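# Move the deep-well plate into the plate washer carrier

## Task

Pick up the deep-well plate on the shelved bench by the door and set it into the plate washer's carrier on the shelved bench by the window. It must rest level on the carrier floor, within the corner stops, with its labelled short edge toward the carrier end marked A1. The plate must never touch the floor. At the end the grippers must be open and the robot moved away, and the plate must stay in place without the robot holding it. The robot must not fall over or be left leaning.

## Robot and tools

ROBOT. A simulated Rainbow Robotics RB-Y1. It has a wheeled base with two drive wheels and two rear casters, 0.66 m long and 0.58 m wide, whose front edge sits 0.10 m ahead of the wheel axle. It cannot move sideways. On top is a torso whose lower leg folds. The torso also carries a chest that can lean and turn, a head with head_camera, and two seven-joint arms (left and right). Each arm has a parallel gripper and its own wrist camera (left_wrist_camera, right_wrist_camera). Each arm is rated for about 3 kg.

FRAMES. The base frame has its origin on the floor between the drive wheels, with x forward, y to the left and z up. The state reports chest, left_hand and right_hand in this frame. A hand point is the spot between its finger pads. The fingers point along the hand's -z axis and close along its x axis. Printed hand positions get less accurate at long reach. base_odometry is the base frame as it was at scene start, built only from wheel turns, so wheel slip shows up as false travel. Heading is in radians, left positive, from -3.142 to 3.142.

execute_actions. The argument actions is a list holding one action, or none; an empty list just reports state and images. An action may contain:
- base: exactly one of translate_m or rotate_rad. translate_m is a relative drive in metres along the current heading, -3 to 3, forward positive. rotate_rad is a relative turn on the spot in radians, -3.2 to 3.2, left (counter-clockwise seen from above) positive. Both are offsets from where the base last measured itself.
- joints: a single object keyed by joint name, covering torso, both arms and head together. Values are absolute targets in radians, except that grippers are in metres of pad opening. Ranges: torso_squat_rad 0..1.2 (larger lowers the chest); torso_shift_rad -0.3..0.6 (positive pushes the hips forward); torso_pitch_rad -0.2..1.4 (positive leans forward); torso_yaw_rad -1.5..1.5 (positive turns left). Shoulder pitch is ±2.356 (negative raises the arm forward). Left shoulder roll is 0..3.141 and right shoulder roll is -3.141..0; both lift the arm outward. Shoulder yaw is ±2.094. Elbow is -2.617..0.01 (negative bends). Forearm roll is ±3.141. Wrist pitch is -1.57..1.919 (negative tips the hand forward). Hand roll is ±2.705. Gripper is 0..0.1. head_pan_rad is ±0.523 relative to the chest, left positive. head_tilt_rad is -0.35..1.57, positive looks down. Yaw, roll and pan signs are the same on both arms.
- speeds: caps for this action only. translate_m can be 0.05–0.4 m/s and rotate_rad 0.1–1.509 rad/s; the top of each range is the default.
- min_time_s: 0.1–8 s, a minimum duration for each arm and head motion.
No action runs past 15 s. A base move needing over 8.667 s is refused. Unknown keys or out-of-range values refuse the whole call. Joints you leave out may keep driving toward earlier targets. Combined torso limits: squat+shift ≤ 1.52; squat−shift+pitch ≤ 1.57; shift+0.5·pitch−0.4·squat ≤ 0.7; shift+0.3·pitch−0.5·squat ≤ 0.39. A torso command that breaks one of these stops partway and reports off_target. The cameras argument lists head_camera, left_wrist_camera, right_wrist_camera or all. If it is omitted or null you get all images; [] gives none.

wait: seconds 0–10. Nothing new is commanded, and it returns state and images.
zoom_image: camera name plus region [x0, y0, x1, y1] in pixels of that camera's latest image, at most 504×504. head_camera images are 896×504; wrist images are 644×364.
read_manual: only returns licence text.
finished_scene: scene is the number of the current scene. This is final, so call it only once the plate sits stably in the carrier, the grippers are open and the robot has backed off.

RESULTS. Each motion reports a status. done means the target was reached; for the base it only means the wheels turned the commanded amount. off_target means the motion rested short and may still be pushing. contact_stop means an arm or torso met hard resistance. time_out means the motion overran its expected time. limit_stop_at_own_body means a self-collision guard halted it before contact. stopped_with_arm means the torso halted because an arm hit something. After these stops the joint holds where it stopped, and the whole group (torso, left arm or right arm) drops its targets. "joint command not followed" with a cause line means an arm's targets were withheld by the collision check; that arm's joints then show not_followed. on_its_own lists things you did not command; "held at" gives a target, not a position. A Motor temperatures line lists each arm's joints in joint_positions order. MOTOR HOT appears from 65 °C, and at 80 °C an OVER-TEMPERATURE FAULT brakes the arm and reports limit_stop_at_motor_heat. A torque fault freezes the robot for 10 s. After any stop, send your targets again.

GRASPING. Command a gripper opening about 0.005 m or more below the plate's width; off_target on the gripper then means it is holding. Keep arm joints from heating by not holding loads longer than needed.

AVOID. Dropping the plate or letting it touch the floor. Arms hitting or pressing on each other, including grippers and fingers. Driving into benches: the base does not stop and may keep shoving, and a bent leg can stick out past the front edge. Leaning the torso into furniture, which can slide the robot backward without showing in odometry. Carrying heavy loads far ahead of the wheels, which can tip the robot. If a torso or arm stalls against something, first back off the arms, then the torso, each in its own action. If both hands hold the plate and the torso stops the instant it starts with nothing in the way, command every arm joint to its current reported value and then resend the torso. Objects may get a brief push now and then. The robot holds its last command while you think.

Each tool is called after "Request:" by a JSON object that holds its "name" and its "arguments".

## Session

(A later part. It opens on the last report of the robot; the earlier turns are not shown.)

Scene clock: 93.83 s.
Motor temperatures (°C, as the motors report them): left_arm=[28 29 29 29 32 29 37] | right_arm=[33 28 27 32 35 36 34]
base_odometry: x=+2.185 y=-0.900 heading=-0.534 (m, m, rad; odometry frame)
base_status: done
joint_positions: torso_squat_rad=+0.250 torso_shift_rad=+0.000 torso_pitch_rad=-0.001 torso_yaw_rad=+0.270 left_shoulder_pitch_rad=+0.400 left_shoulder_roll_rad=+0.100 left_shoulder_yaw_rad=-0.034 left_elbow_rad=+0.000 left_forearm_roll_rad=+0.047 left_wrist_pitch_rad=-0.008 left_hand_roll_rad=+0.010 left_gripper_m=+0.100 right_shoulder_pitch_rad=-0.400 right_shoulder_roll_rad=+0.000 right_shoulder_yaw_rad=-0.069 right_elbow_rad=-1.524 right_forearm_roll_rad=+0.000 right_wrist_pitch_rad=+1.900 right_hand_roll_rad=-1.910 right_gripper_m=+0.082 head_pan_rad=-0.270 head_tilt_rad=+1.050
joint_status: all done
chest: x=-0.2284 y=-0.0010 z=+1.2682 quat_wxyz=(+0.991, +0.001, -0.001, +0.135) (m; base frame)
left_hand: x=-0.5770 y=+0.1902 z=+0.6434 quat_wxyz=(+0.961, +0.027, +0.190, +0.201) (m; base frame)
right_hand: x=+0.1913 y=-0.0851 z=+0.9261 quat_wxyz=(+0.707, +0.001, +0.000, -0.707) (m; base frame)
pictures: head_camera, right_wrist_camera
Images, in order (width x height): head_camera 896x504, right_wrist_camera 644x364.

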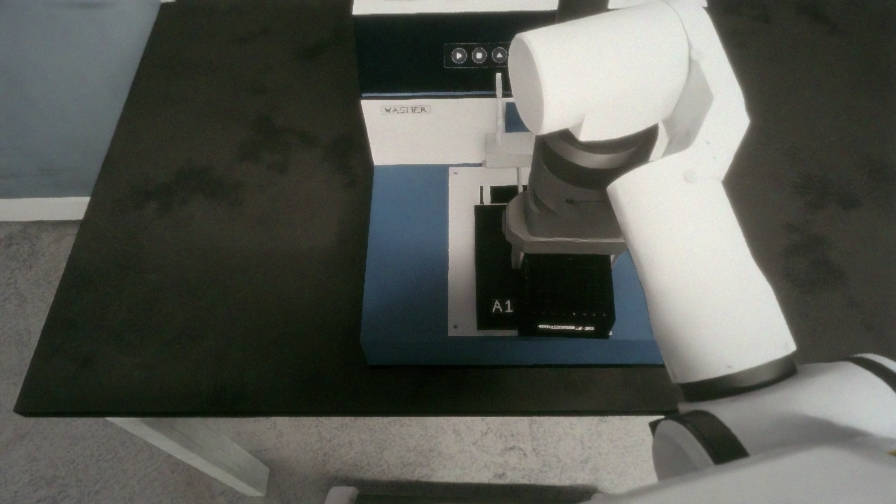

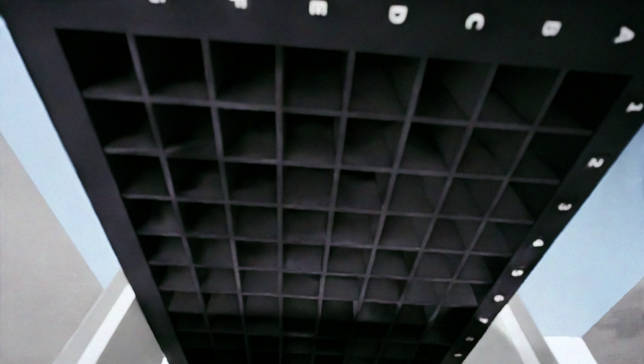

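Request:
{"name": "execute_actions", "arguments": {"actions": [{"base":{"translate_m":0.035},"joints":{"torso_yaw_rad":0.333,"right_hand_roll_rad":-1.965,"head_pan_rad":-0.333,"torso_squat_rad":0.32}}], "cameras": ["head_camera","right_wrist_camera"]}}

Request:
{"name": "zoom_image", "arguments": {"camera": "head_camera", "region": [400, 200, 680, 440]}}

Scene clock: 97.43 s.
Motor temperatures (°C, as the motors report them): left_arm=[28 29 29 29 32 29 37] | right_arm=[33 28 27 32 35 36 34]
base_odometry: x=+2.215 y=-0.918 heading=-0.535 (m, m, rad; odometry frame)
base_status: done
joint_positions: torso_squat_rad=+0.320 torso_shift_rad=+0.000 torso_pitch_rad=-0.001 torso_yaw_rad=+0.333 left_shoulder_pitch_rad=+0.400 left_shoulder_roll_rad=+0.100 left_shoulder_yaw_rad=-0.034 left_elbow_rad=+0.000 left_forearm_roll_rad=+0.047 left_wrist_pitch_rad=-0.008 left_hand_roll_rad=+0.010 left_gripper_m=+0.100 right_shoulder_pitch_rad=-0.400 right_shoulder_roll_rad=+0.000 right_shoulder_yaw_rad=-0.069 right_elbow_rad=-1.524 right_forearm_roll_rad=+0.000 right_wrist_pitch_rad=+1.900 right_hand_roll_rad=-1.965 right_gripper_m=+0.082 head_pan_rad=-0.333 head_tilt_rad=+1.050
joint_status: all done
chest: x=-0.2285 y=-0.0010 z=+1.2544 quat_wxyz=(+0.986, +0.001, -0.001, +0.166) (m; base frame)
left_hand: x=-0.5882 y=+0.1678 z=+0.6295 quat_wxyz=(+0.954, +0.021, +0.190, +0.231) (m; base frame)
right_hand: x=+0.1957 y=-0.0585 z=+0.9124 quat_wxyz=(+0.710, +0.001, +0.000, -0.704) (m; base frame)
pictures: head_camera, right_wrist_camera
Images, in order (width x height): head_camera 896x504, right_wrist_camera 644x364.

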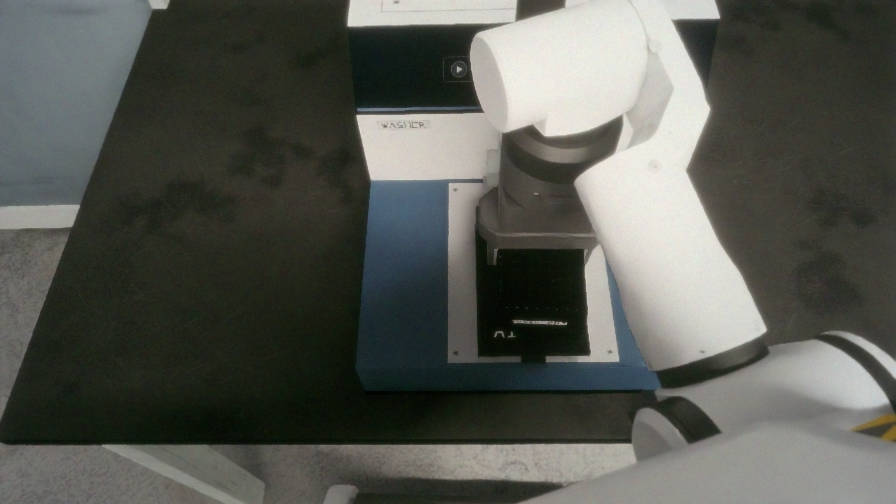

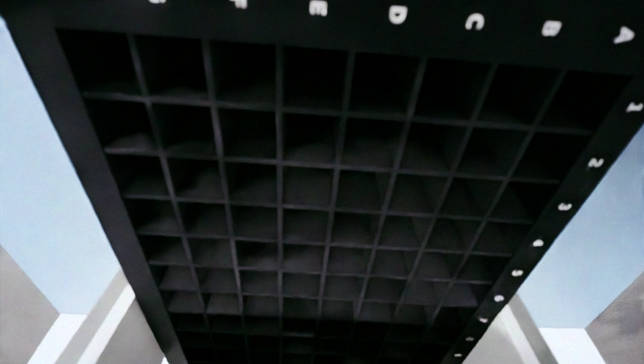

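Region (400, 200, 680, 440) of head_camera's 896x504 image, scaled by 1.800, with more detail than that image has; it fills the top 432 rows of this view, and the rest is white.

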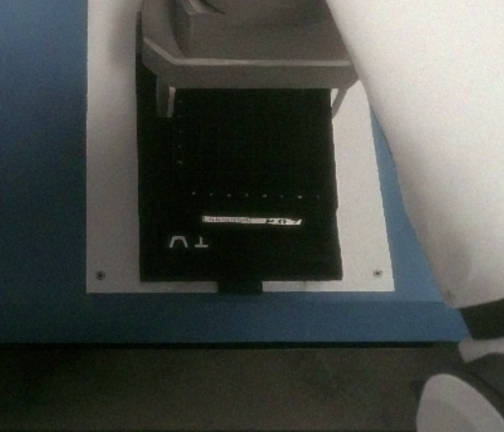

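Request:
{"name": "execute_actions", "arguments": {"actions": [{"joints":{"right_hand_roll_rad":-1.93,"torso_squat_rad":0.40}}], "cameras": ["head_camera"]}}

Request:
{"name": "zoom_image", "arguments": {"camera": "head_camera", "region": [430, 220, 640, 400]}}

Scene clock: 100.20 s.
Motor temperatures (°C, as the motors report them): left_arm=[28 29 29 29 32 29 37] | right_arm=[33 28 27 32 35 36 34]
base_odometry: x=+2.215 y=-0.918 heading=-0.535 (m, m, rad; odometry frame)
base_status: not commanded
joint_positions: torso_squat_rad=+0.400 torso_shift_rad=-0.001 torso_pitch_rad=-0.003 torso_yaw_rad=+0.333 left_shoulder_pitch_rad=+0.400 left_shoulder_roll_rad=+0.100 left_shoulder_yaw_rad=-0.034 left_elbow_rad=+0.000 left_forearm_roll_rad=+0.047 left_wrist_pitch_rad=-0.008 left_hand_roll_rad=+0.010 left_gripper_m=+0.100 right_shoulder_pitch_rad=-0.403 right_shoulder_roll_rad=+0.000 right_shoulder_yaw_rad=-0.069 right_elbow_rad=-1.526 right_forearm_roll_rad=+0.000 right_wrist_pitch_rad=+1.901 right_hand_roll_rad=-1.930 right_gripper_m=+0.082 head_pan_rad=-0.333 head_tilt_rad=+1.050
joint_status: all done
chest: x=-0.2293 y=-0.0009 z=+1.2346 quat_wxyz=(+0.986, +0.001, -0.002, +0.166) (m; base frame)
left_hand: x=-0.5881 y=+0.1678 z=+0.6092 quat_wxyz=(+0.954, +0.020, +0.190, +0.231) (m; base frame)
right_hand: x=+0.1966 y=-0.0581 z=+0.8949 quat_wxyz=(+0.722, +0.003, -0.002, -0.691) (m; base frame)
pictures: head_camera
Images, in order (width x height): head_camera 896x504.

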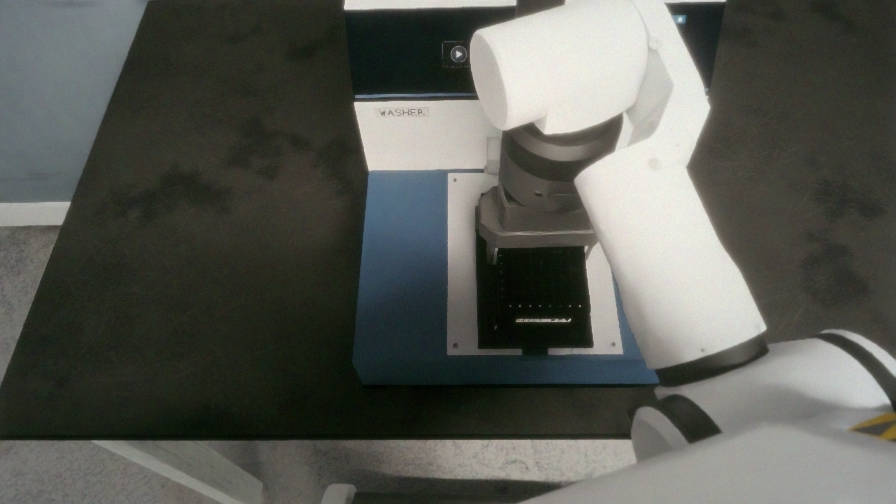

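Region (430, 220, 640, 400) of head_camera's 896x504 image, scaled by 2.400, with more detail than that image has; it fills the top 432 rows of this view, and the rest is white.

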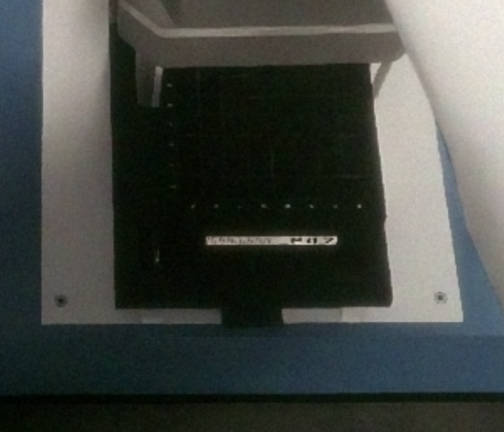

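Request:
{"name": "execute_actions", "arguments": {"actions": [{"joints":{"torso_squat_rad":0.37}}], "cameras": []}}

Request:
{"name": "execute_actions", "arguments": {"actions": [{"joints":{"torso_yaw_rad":0.346,"right_hand_roll_rad":-1.943}}], "cameras": []}}

Request:
{"name": "execute_actions", "arguments": {"actions": [{"joints":{"torso_squat_rad":0.41}}], "cameras": ["head_camera"]}}

Request:
{"name": "zoom_image", "arguments": {"camera": "head_camera", "region": [430, 220, 640, 400]}}

Scene clock: 102.80 s.
Motor temperatures (°C, as the motors report them): left_arm=[28 29 29 29 32 29 37] | right_arm=[33 28 27 32 35 36 34]
base_odometry: x=+2.215 y=-0.918 heading=-0.535 (m, m, rad; odometry frame)
base_status: not commanded
joint_positions: torso_squat_rad=+0.370 torso_shift_rad=+0.000 torso_pitch_rad=-0.001 torso_yaw_rad=+0.333 left_shoulder_pitch_rad=+0.400 left_shoulder_roll_rad=+0.100 left_shoulder_yaw_rad=-0.034 left_elbow_rad=+0.000 left_forearm_roll_rad=+0.047 left_wrist_pitch_rad=-0.008 left_hand_roll_rad=+0.010 left_gripper_m=+0.100 right_shoulder_pitch_rad=-0.401 right_shoulder_roll_rad=+0.000 right_shoulder_yaw_rad=-0.069 right_elbow_rad=-1.524 right_forearm_roll_rad=+0.000 right_wrist_pitch_rad=+1.900 right_hand_roll_rad=-1.930 right_gripper_m=+0.082 head_pan_rad=-0.333 head_tilt_rad=+1.050
joint_status: all done
chest: x=-0.2284 y=-0.0010 z=+1.2426 quat_wxyz=(+0.986, +0.001, -0.001, +0.166) (m; base frame)
left_hand: x=-0.5882 y=+0.1678 z=+0.6177 quat_wxyz=(+0.954, +0.021, +0.190, +0.231) (m; base frame)
right_hand: x=+0.1960 y=-0.0587 z=+0.9007 quat_wxyz=(+0.722, +0.001, +0.000, -0.692) (m; base frame)
pictures: none
No camera images: the call's "cameras" was empty. Leave "cameras" out to get every camera's image.

Scene clock: 103.30 s.
Motor temperatures (°C, as the motors report them): left_arm=[28 29 29 29 32 29 37] | right_arm=[33 28 27 32 35 36 34]
base_odometry: x=+2.215 y=-0.918 heading=-0.535 (m, m, rad; odometry frame)
base_status: not commanded
joint_positions: torso_squat_rad=+0.370 torso_shift_rad=+0.000 torso_pitch_rad=-0.001 torso_yaw_rad=+0.346 left_shoulder_pitch_rad=+0.400 left_shoulder_roll_rad=+0.100 left_shoulder_yaw_rad=-0.034 left_elbow_rad=+0.000 left_forearm_roll_rad=+0.047 left_wrist_pitch_rad=-0.008 left_hand_roll_rad=+0.010 left_gripper_m=+0.100 right_shoulder_pitch_rad=-0.400 right_shoulder_roll_rad=+0.000 right_shoulder_yaw_rad=-0.069 right_elbow_rad=-1.524 right_forearm_roll_rad=+0.000 right_wrist_pitch_rad=+1.900 right_hand_roll_rad=-1.943 right_gripper_m=+0.082 head_pan_rad=-0.333 head_tilt_rad=+1.050
joint_status: all done
chest: x=-0.2284 y=-0.0010 z=+1.2426 quat_wxyz=(+0.985, +0.001, -0.001, +0.172) (m; base frame)
left_hand: x=-0.5904 y=+0.1631 z=+0.6177 quat_wxyz=(+0.952, +0.019, +0.191, +0.237) (m; base frame)
right_hand: x=+0.1966 y=-0.0531 z=+0.9007 quat_wxyz=(+0.722, +0.001, +0.000, -0.692) (m; base frame)
pictures: none
No camera images: the call's "cameras" was empty. Leave "cameras" out to get every camera's image.

Scene clock: 104.17 s.
Motor temperatures (°C, as the motors report them): left_arm=[28 29 29 29 32 29 37] | right_arm=[33 28 27 32 35 36 34]
base_odometry: x=+2.215 y=-0.918 heading=-0.535 (m, m, rad; odometry frame)
base_status: not commanded
joint_positions: torso_squat_rad=+0.410 torso_shift_rad=-0.001 torso_pitch_rad=-0.003 torso_yaw_rad=+0.346 left_shoulder_pitch_rad=+0.400 left_shoulder_roll_rad=+0.100 left_shoulder_yaw_rad=-0.034 left_elbow_rad=+0.000 left_forearm_roll_rad=+0.047 left_wrist_pitch_rad=-0.008 left_hand_roll_rad=+0.010 left_gripper_m=+0.100 right_shoulder_pitch_rad=-0.403 right_shoulder_roll_rad=+0.000 right_shoulder_yaw_rad=-0.069 right_elbow_rad=-1.527 right_forearm_roll_rad=+0.000 right_wrist_pitch_rad=+1.902 right_hand_roll_rad=-1.943 right_gripper_m=+0.082 head_pan_rad=-0.333 head_tilt_rad=+1.050
joint_status: all done
chest: x=-0.2297 y=-0.0009 z=+1.2319 quat_wxyz=(+0.985, +0.000, -0.002, +0.172) (m; base frame)
left_hand: x=-0.5903 y=+0.1631 z=+0.6063 quat_wxyz=(+0.953, +0.019, +0.190, +0.237) (m; base frame)
right_hand: x=+0.1968 y=-0.0524 z=+0.8923 quat_wxyz=(+0.723, +0.003, -0.001, -0.691) (m; base frame)
pictures: head_camera
Images, in order (width x height): head_camera 896x504.

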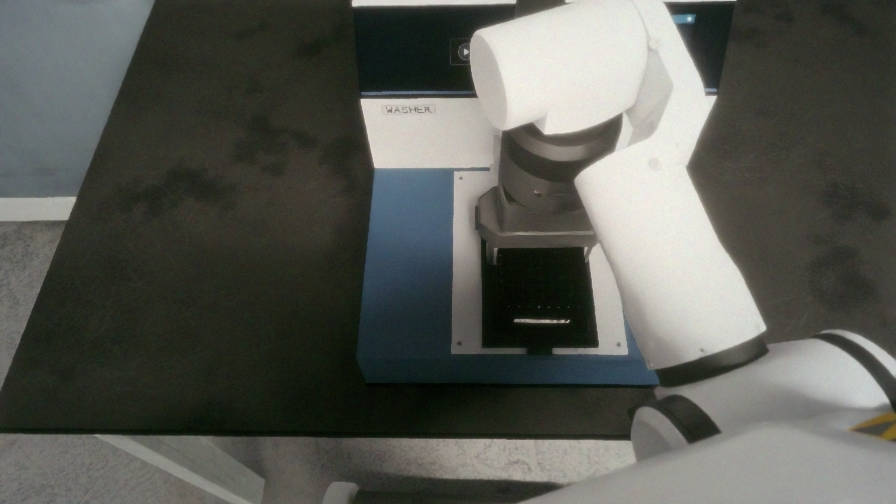

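Region (430, 220, 640, 400) of head_camera's 896x504 image, scaled by 2.400, with more detail than that image has; it fills the top 432 rows of this view, and the rest is white.

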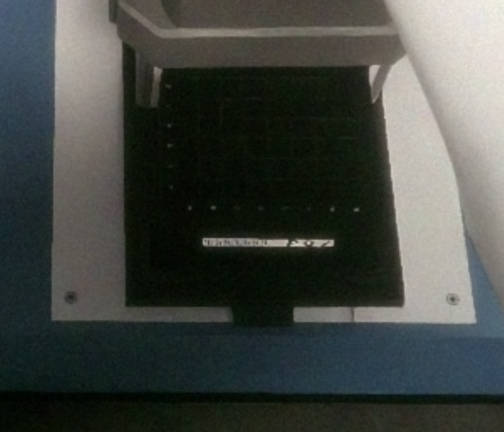

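Request:
{"name": "execute_actions", "arguments": {"actions": [{"joints":{"torso_squat_rad":0.39}}], "cameras": []}}

Request:
{"name": "execute_actions", "arguments": {"actions": [{"base":{"translate_m":-0.007},"speeds":{"translate_m":0.05}}], "cameras": []}}

Request:
{"name": "execute_actions", "arguments": {"actions": [{"joints":{"torso_squat_rad":0.42}}], "cameras": ["head_camera"]}}

Request:
{"name": "zoom_image", "arguments": {"camera": "head_camera", "region": [430, 220, 640, 400]}}

Scene clock: 107.37 s.
Motor temperatures (°C, as the motors report them): left_arm=[28 29 29 29 32 29 37] | right_arm=[33 28 27 32 35 36 34]
base_odometry: x=+2.215 y=-0.918 heading=-0.535 (m, m, rad; odometry frame)
base_status: not commanded
joint_positions: torso_squat_rad=+0.390 torso_shift_rad=+0.000 torso_pitch_rad=-0.002 torso_yaw_rad=+0.346 left_shoulder_pitch_rad=+0.400 left_shoulder_roll_rad=+0.100 left_shoulder_yaw_rad=-0.034 left_elbow_rad=+0.000 left_forearm_roll_rad=+0.047 left_wrist_pitch_rad=-0.008 left_hand_roll_rad=+0.010 left_gripper_m=+0.100 right_shoulder_pitch_rad=-0.400 right_shoulder_roll_rad=+0.000 right_shoulder_yaw_rad=-0.069 right_elbow_rad=-1.524 right_forearm_roll_rad=+0.000 right_wrist_pitch_rad=+1.900 right_hand_roll_rad=-1.943 right_gripper_m=+0.082 head_pan_rad=-0.333 head_tilt_rad=+1.050
joint_status: all done
chest: x=-0.2286 y=-0.0010 z=+1.2374 quat_wxyz=(+0.985, +0.001, -0.001, +0.172) (m; base frame)
left_hand: x=-0.5904 y=+0.1631 z=+0.6125 quat_wxyz=(+0.952, +0.019, +0.190, +0.237) (m; base frame)
right_hand: x=+0.1962 y=-0.0529 z=+0.8954 quat_wxyz=(+0.722, +0.001, +0.000, -0.692) (m; base frame)
pictures: none
No camera images: the call's "cameras" was empty. Leave "cameras" out to get every camera's image.

Scene clock: 108.23 s.
Motor temperatures (°C, as the motors report them): left_arm=[28 29 29 29 32 29 37] | right_arm=[33 28 27 32 35 36 34]
base_odometry: x=+2.209 y=-0.914 heading=-0.535 (m, m, rad; odometry frame)
base_status: done
joint_positions: torso_squat_rad=+0.390 torso_shift_rad=+0.000 torso_pitch_rad=-0.001 torso_yaw_rad=+0.346 left_shoulder_pitch_rad=+0.400 left_shoulder_roll_rad=+0.100 left_shoulder_yaw_rad=-0.034 left_elbow_rad=+0.000 left_forearm_roll_rad=+0.047 left_wrist_pitch_rad=-0.008 left_hand_roll_rad=+0.010 left_gripper_m=+0.100 right_shoulder_pitch_rad=-0.402 right_shoulder_roll_rad=-0.001 right_shoulder_yaw_rad=-0.069 right_elbow_rad=-1.525 right_forearm_roll_rad=+0.000 right_wrist_pitch_rad=+1.899 right_hand_roll_rad=-1.943 right_gripper_m=+0.082 head_pan_rad=-0.333 head_tilt_rad=+1.050
joint_status: not commanded
chest: x=-0.2283 y=-0.0010 z=+1.2374 quat_wxyz=(+0.985, +0.001, -0.001, +0.172) (m; base frame)
left_hand: x=-0.5904 y=+0.1630 z=+0.6126 quat_wxyz=(+0.952, +0.019, +0.191, +0.237) (m; base frame)
right_hand: x=+0.1980 y=-0.0529 z=+0.8964 quat_wxyz=(+0.722, +0.003, -0.001, -0.692) (m; base frame)
pictures: none
No camera images: the call's "cameras" was empty. Leave "cameras" out to get every camera's image.

Scene clock: 109.13 s.
Motor temperatures (°C, as the motors report them): left_arm=[28 29 29 29 32 29 37] | right_arm=[33 28 27 32 35 36 34]
base_odometry: x=+2.209 y=-0.914 heading=-0.535 (m, m, rad; odometry frame)
base_status: not commanded
joint_positions: torso_squat_rad=+0.420 torso_shift_rad=-0.001 torso_pitch_rad=-0.004 torso_yaw_rad=+0.346 left_shoulder_pitch_rad=+0.400 left_shoulder_roll_rad=+0.100 left_shoulder_yaw_rad=-0.034 left_elbow_rad=+0.000 left_forearm_roll_rad=+0.047 left_wrist_pitch_rad=-0.008 left_hand_roll_rad=+0.010 left_gripper_m=+0.100 right_shoulder_pitch_rad=-0.407 right_shoulder_roll_rad=-0.002 right_shoulder_yaw_rad=-0.069 right_elbow_rad=-1.529 right_forearm_roll_rad=+0.001 right_wrist_pitch_rad=+1.900 right_hand_roll_rad=-1.943 right_gripper_m=+0.082 head_pan_rad=-0.333 head_tilt_rad=+1.050
joint_status: all done
chest: x=-0.2297 y=-0.0009 z=+1.2290 quat_wxyz=(+0.985, +0.000, -0.002, +0.172) (m; base frame)
left_hand: x=-0.5902 y=+0.1631 z=+0.6034 quat_wxyz=(+0.953, +0.019, +0.189, +0.237) (m; base frame)
right_hand: x=+0.1996 y=-0.0520 z=+0.8920 quat_wxyz=(+0.723, +0.007, -0.004, -0.691) (m; base frame)
pictures: head_camera
Images, in order (width x height): head_camera 896x504.

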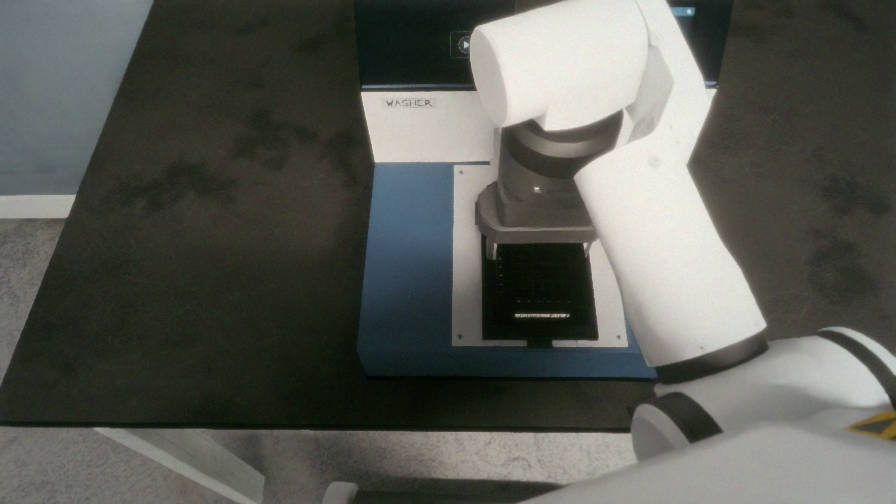

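Region (430, 220, 640, 400) of head_camera's 896x504 image, scaled by 2.400, with more detail than that image has; it fills the top 432 rows of this view, and the rest is white.

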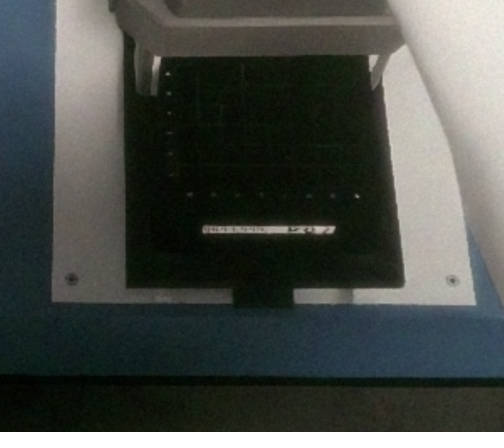

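It hit the near stops when backing, so probably seated. Release and inspect.

Request:
{"name": "execute_actions", "arguments": {"actions": [{"joints":{"right_gripper_m":0.1,"torso_squat_rad":0.40}}], "cameras": []}}

Request:
{"name": "execute_actions", "arguments": {"actions": [{"joints":{"torso_squat_rad":0.0}}], "cameras": ["right_wrist_camera"]}}

Request:
{"name": "execute_actions", "arguments": {"actions": [{"base":{"translate_m":-0.25},"joints":{"torso_yaw_rad":-0.2,"head_pan_rad":0.2,"head_tilt_rad":0.85}}], "cameras": ["head_camera"]}}

Request:
{"name": "zoom_image", "arguments": {"camera": "head_camera", "region": [380, 130, 660, 370]}}

Scene clock: 113.10 s.
Motor temperatures (°C, as the motors report them): left_arm=[28 29 29 29 32 29 37] | right_arm=[33 28 27 32 35 36 34]
base_odometry: x=+2.209 y=-0.914 heading=-0.535 (m, m, rad; odometry frame)
base_status: not commanded
joint_positions: torso_squat_rad=+0.400 torso_shift_rad=+0.000 torso_pitch_rad=-0.002 torso_yaw_rad=+0.346 left_shoulder_pitch_rad=+0.400 left_shoulder_roll_rad=+0.100 left_shoulder_yaw_rad=-0.034 left_elbow_rad=+0.000 left_forearm_roll_rad=+0.047 left_wrist_pitch_rad=-0.008 left_hand_roll_rad=+0.010 left_gripper_m=+0.100 right_shoulder_pitch_rad=-0.401 right_shoulder_roll_rad=+0.000 right_shoulder_yaw_rad=-0.069 right_elbow_rad=-1.524 right_forearm_roll_rad=+0.000 right_wrist_pitch_rad=+1.900 right_hand_roll_rad=-1.943 right_gripper_m=+0.099 head_pan_rad=-0.333 head_tilt_rad=+1.050
joint_status: all done
chest: x=-0.2285 y=-0.0010 z=+1.2347 quat_wxyz=(+0.985, +0.001, -0.001, +0.172) (m; base frame)
left_hand: x=-0.5904 y=+0.1631 z=+0.6098 quat_wxyz=(+0.952, +0.019, +0.190, +0.237) (m; base frame)
right_hand: x=+0.1968 y=-0.0532 z=+0.8930 quat_wxyz=(+0.722, +0.001, +0.000, -0.692) (m; base frame)
pictures: none
No camera images: the call's "cameras" was empty. Leave "cameras" out to get every camera's image.

Scene clock: 115.20 s.
Motor temperatures (°C, as the motors report them): left_arm=[28 29 29 29 32 29 37] | right_arm=[33 28 27 32 35 36 34]
base_odometry: x=+2.209 y=-0.914 heading=-0.535 (m, m, rad; odometry frame)
base_status: not commanded
joint_positions: torso_squat_rad=+0.000 torso_shift_rad=+0.000 torso_pitch_rad=-0.001 torso_yaw_rad=+0.346 left_shoulder_pitch_rad=+0.400 left_shoulder_roll_rad=+0.100 left_shoulder_yaw_rad=-0.034 left_elbow_rad=+0.000 left_forearm_roll_rad=+0.047 left_wrist_pitch_rad=-0.008 left_hand_roll_rad=+0.010 left_gripper_m=+0.100 right_shoulder_pitch_rad=-0.401 right_shoulder_roll_rad=+0.000 right_shoulder_yaw_rad=-0.069 right_elbow_rad=-1.524 right_forearm_roll_rad=+0.000 right_wrist_pitch_rad=+1.900 right_hand_roll_rad=-1.943 right_gripper_m=+0.099 head_pan_rad=-0.333 head_tilt_rad=+1.050
joint_status: all done
chest: x=-0.2284 y=-0.0010 z=+1.2899 quat_wxyz=(+0.985, +0.001, -0.001, +0.172) (m; base frame)
left_hand: x=-0.5905 y=+0.1630 z=+0.6651 quat_wxyz=(+0.952, +0.019, +0.191, +0.237) (m; base frame)
right_hand: x=+0.1967 y=-0.0533 z=+0.9481 quat_wxyz=(+0.722, +0.001, +0.000, -0.692) (m; base frame)
pictures: right_wrist_camera
Images, in order (width x height): right_wrist_camera 644x364.

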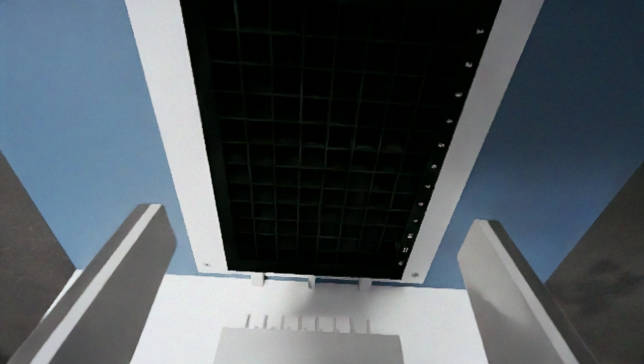

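Scene clock: 117.47 s.
Motor temperatures (°C, as the motors report them): left_arm=[28 29 29 29 32 29 37] | right_arm=[33 28 27 32 35 36 34]
base_odometry: x=+1.994 y=-0.787 heading=-0.536 (m, m, rad; odometry frame)
base_status: done
joint_positions: torso_squat_rad=+0.000 torso_shift_rad=+0.000 torso_pitch_rad=-0.001 torso_yaw_rad=-0.200 left_shoulder_pitch_rad=+0.400 left_shoulder_roll_rad=+0.100 left_shoulder_yaw_rad=-0.034 left_elbow_rad=+0.000 left_forearm_roll_rad=+0.047 left_wrist_pitch_rad=-0.008 left_hand_roll_rad=+0.010 left_gripper_m=+0.100 right_shoulder_pitch_rad=-0.400 right_shoulder_roll_rad=+0.000 right_shoulder_yaw_rad=-0.069 right_elbow_rad=-1.524 right_forearm_roll_rad=+0.000 right_wrist_pitch_rad=+1.900 right_hand_roll_rad=-1.943 right_gripper_m=+0.099 head_pan_rad=+0.200 head_tilt_rad=+0.850
joint_status: all done
chest: x=-0.2285 y=-0.0010 z=+1.2899 quat_wxyz=(+0.995, +0.001, -0.001, -0.100) (m; base frame)
left_hand: x=-0.4530 y=+0.3278 z=+0.6656 quat_wxyz=(+0.981, +0.070, +0.179, -0.028) (m; base frame)
right_hand: x=+0.1075 y=-0.2660 z=+0.9475 quat_wxyz=(+0.509, +0.001, +0.000, -0.861) (m; base frame)
pictures: head_camera
Images, in order (width x height): head_camera 896x504.

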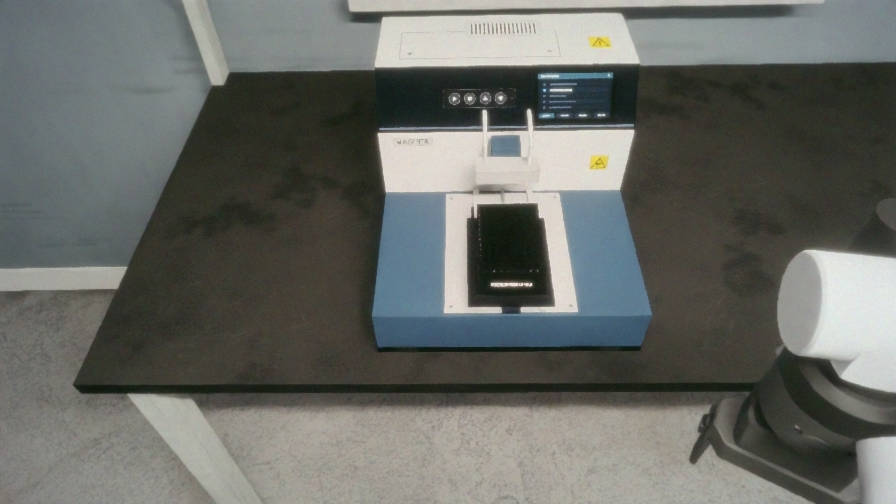

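Region (380, 130, 660, 370) of head_camera's 896x504 image, scaled by 1.800, with more detail than that image has; it fills the top 432 rows of this view, and the rest is white.

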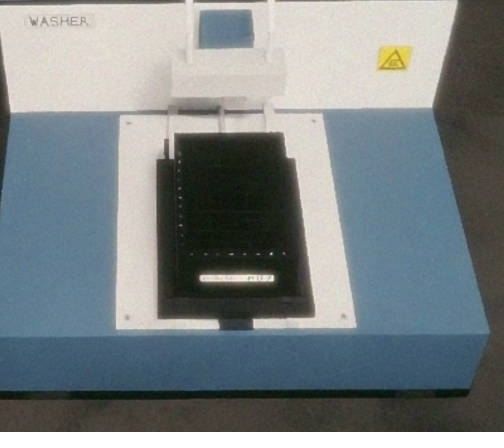

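Looks seated.

Request:
{"name": "finished_scene", "arguments": {"scene": 1}}

The scene is finished: the task was done.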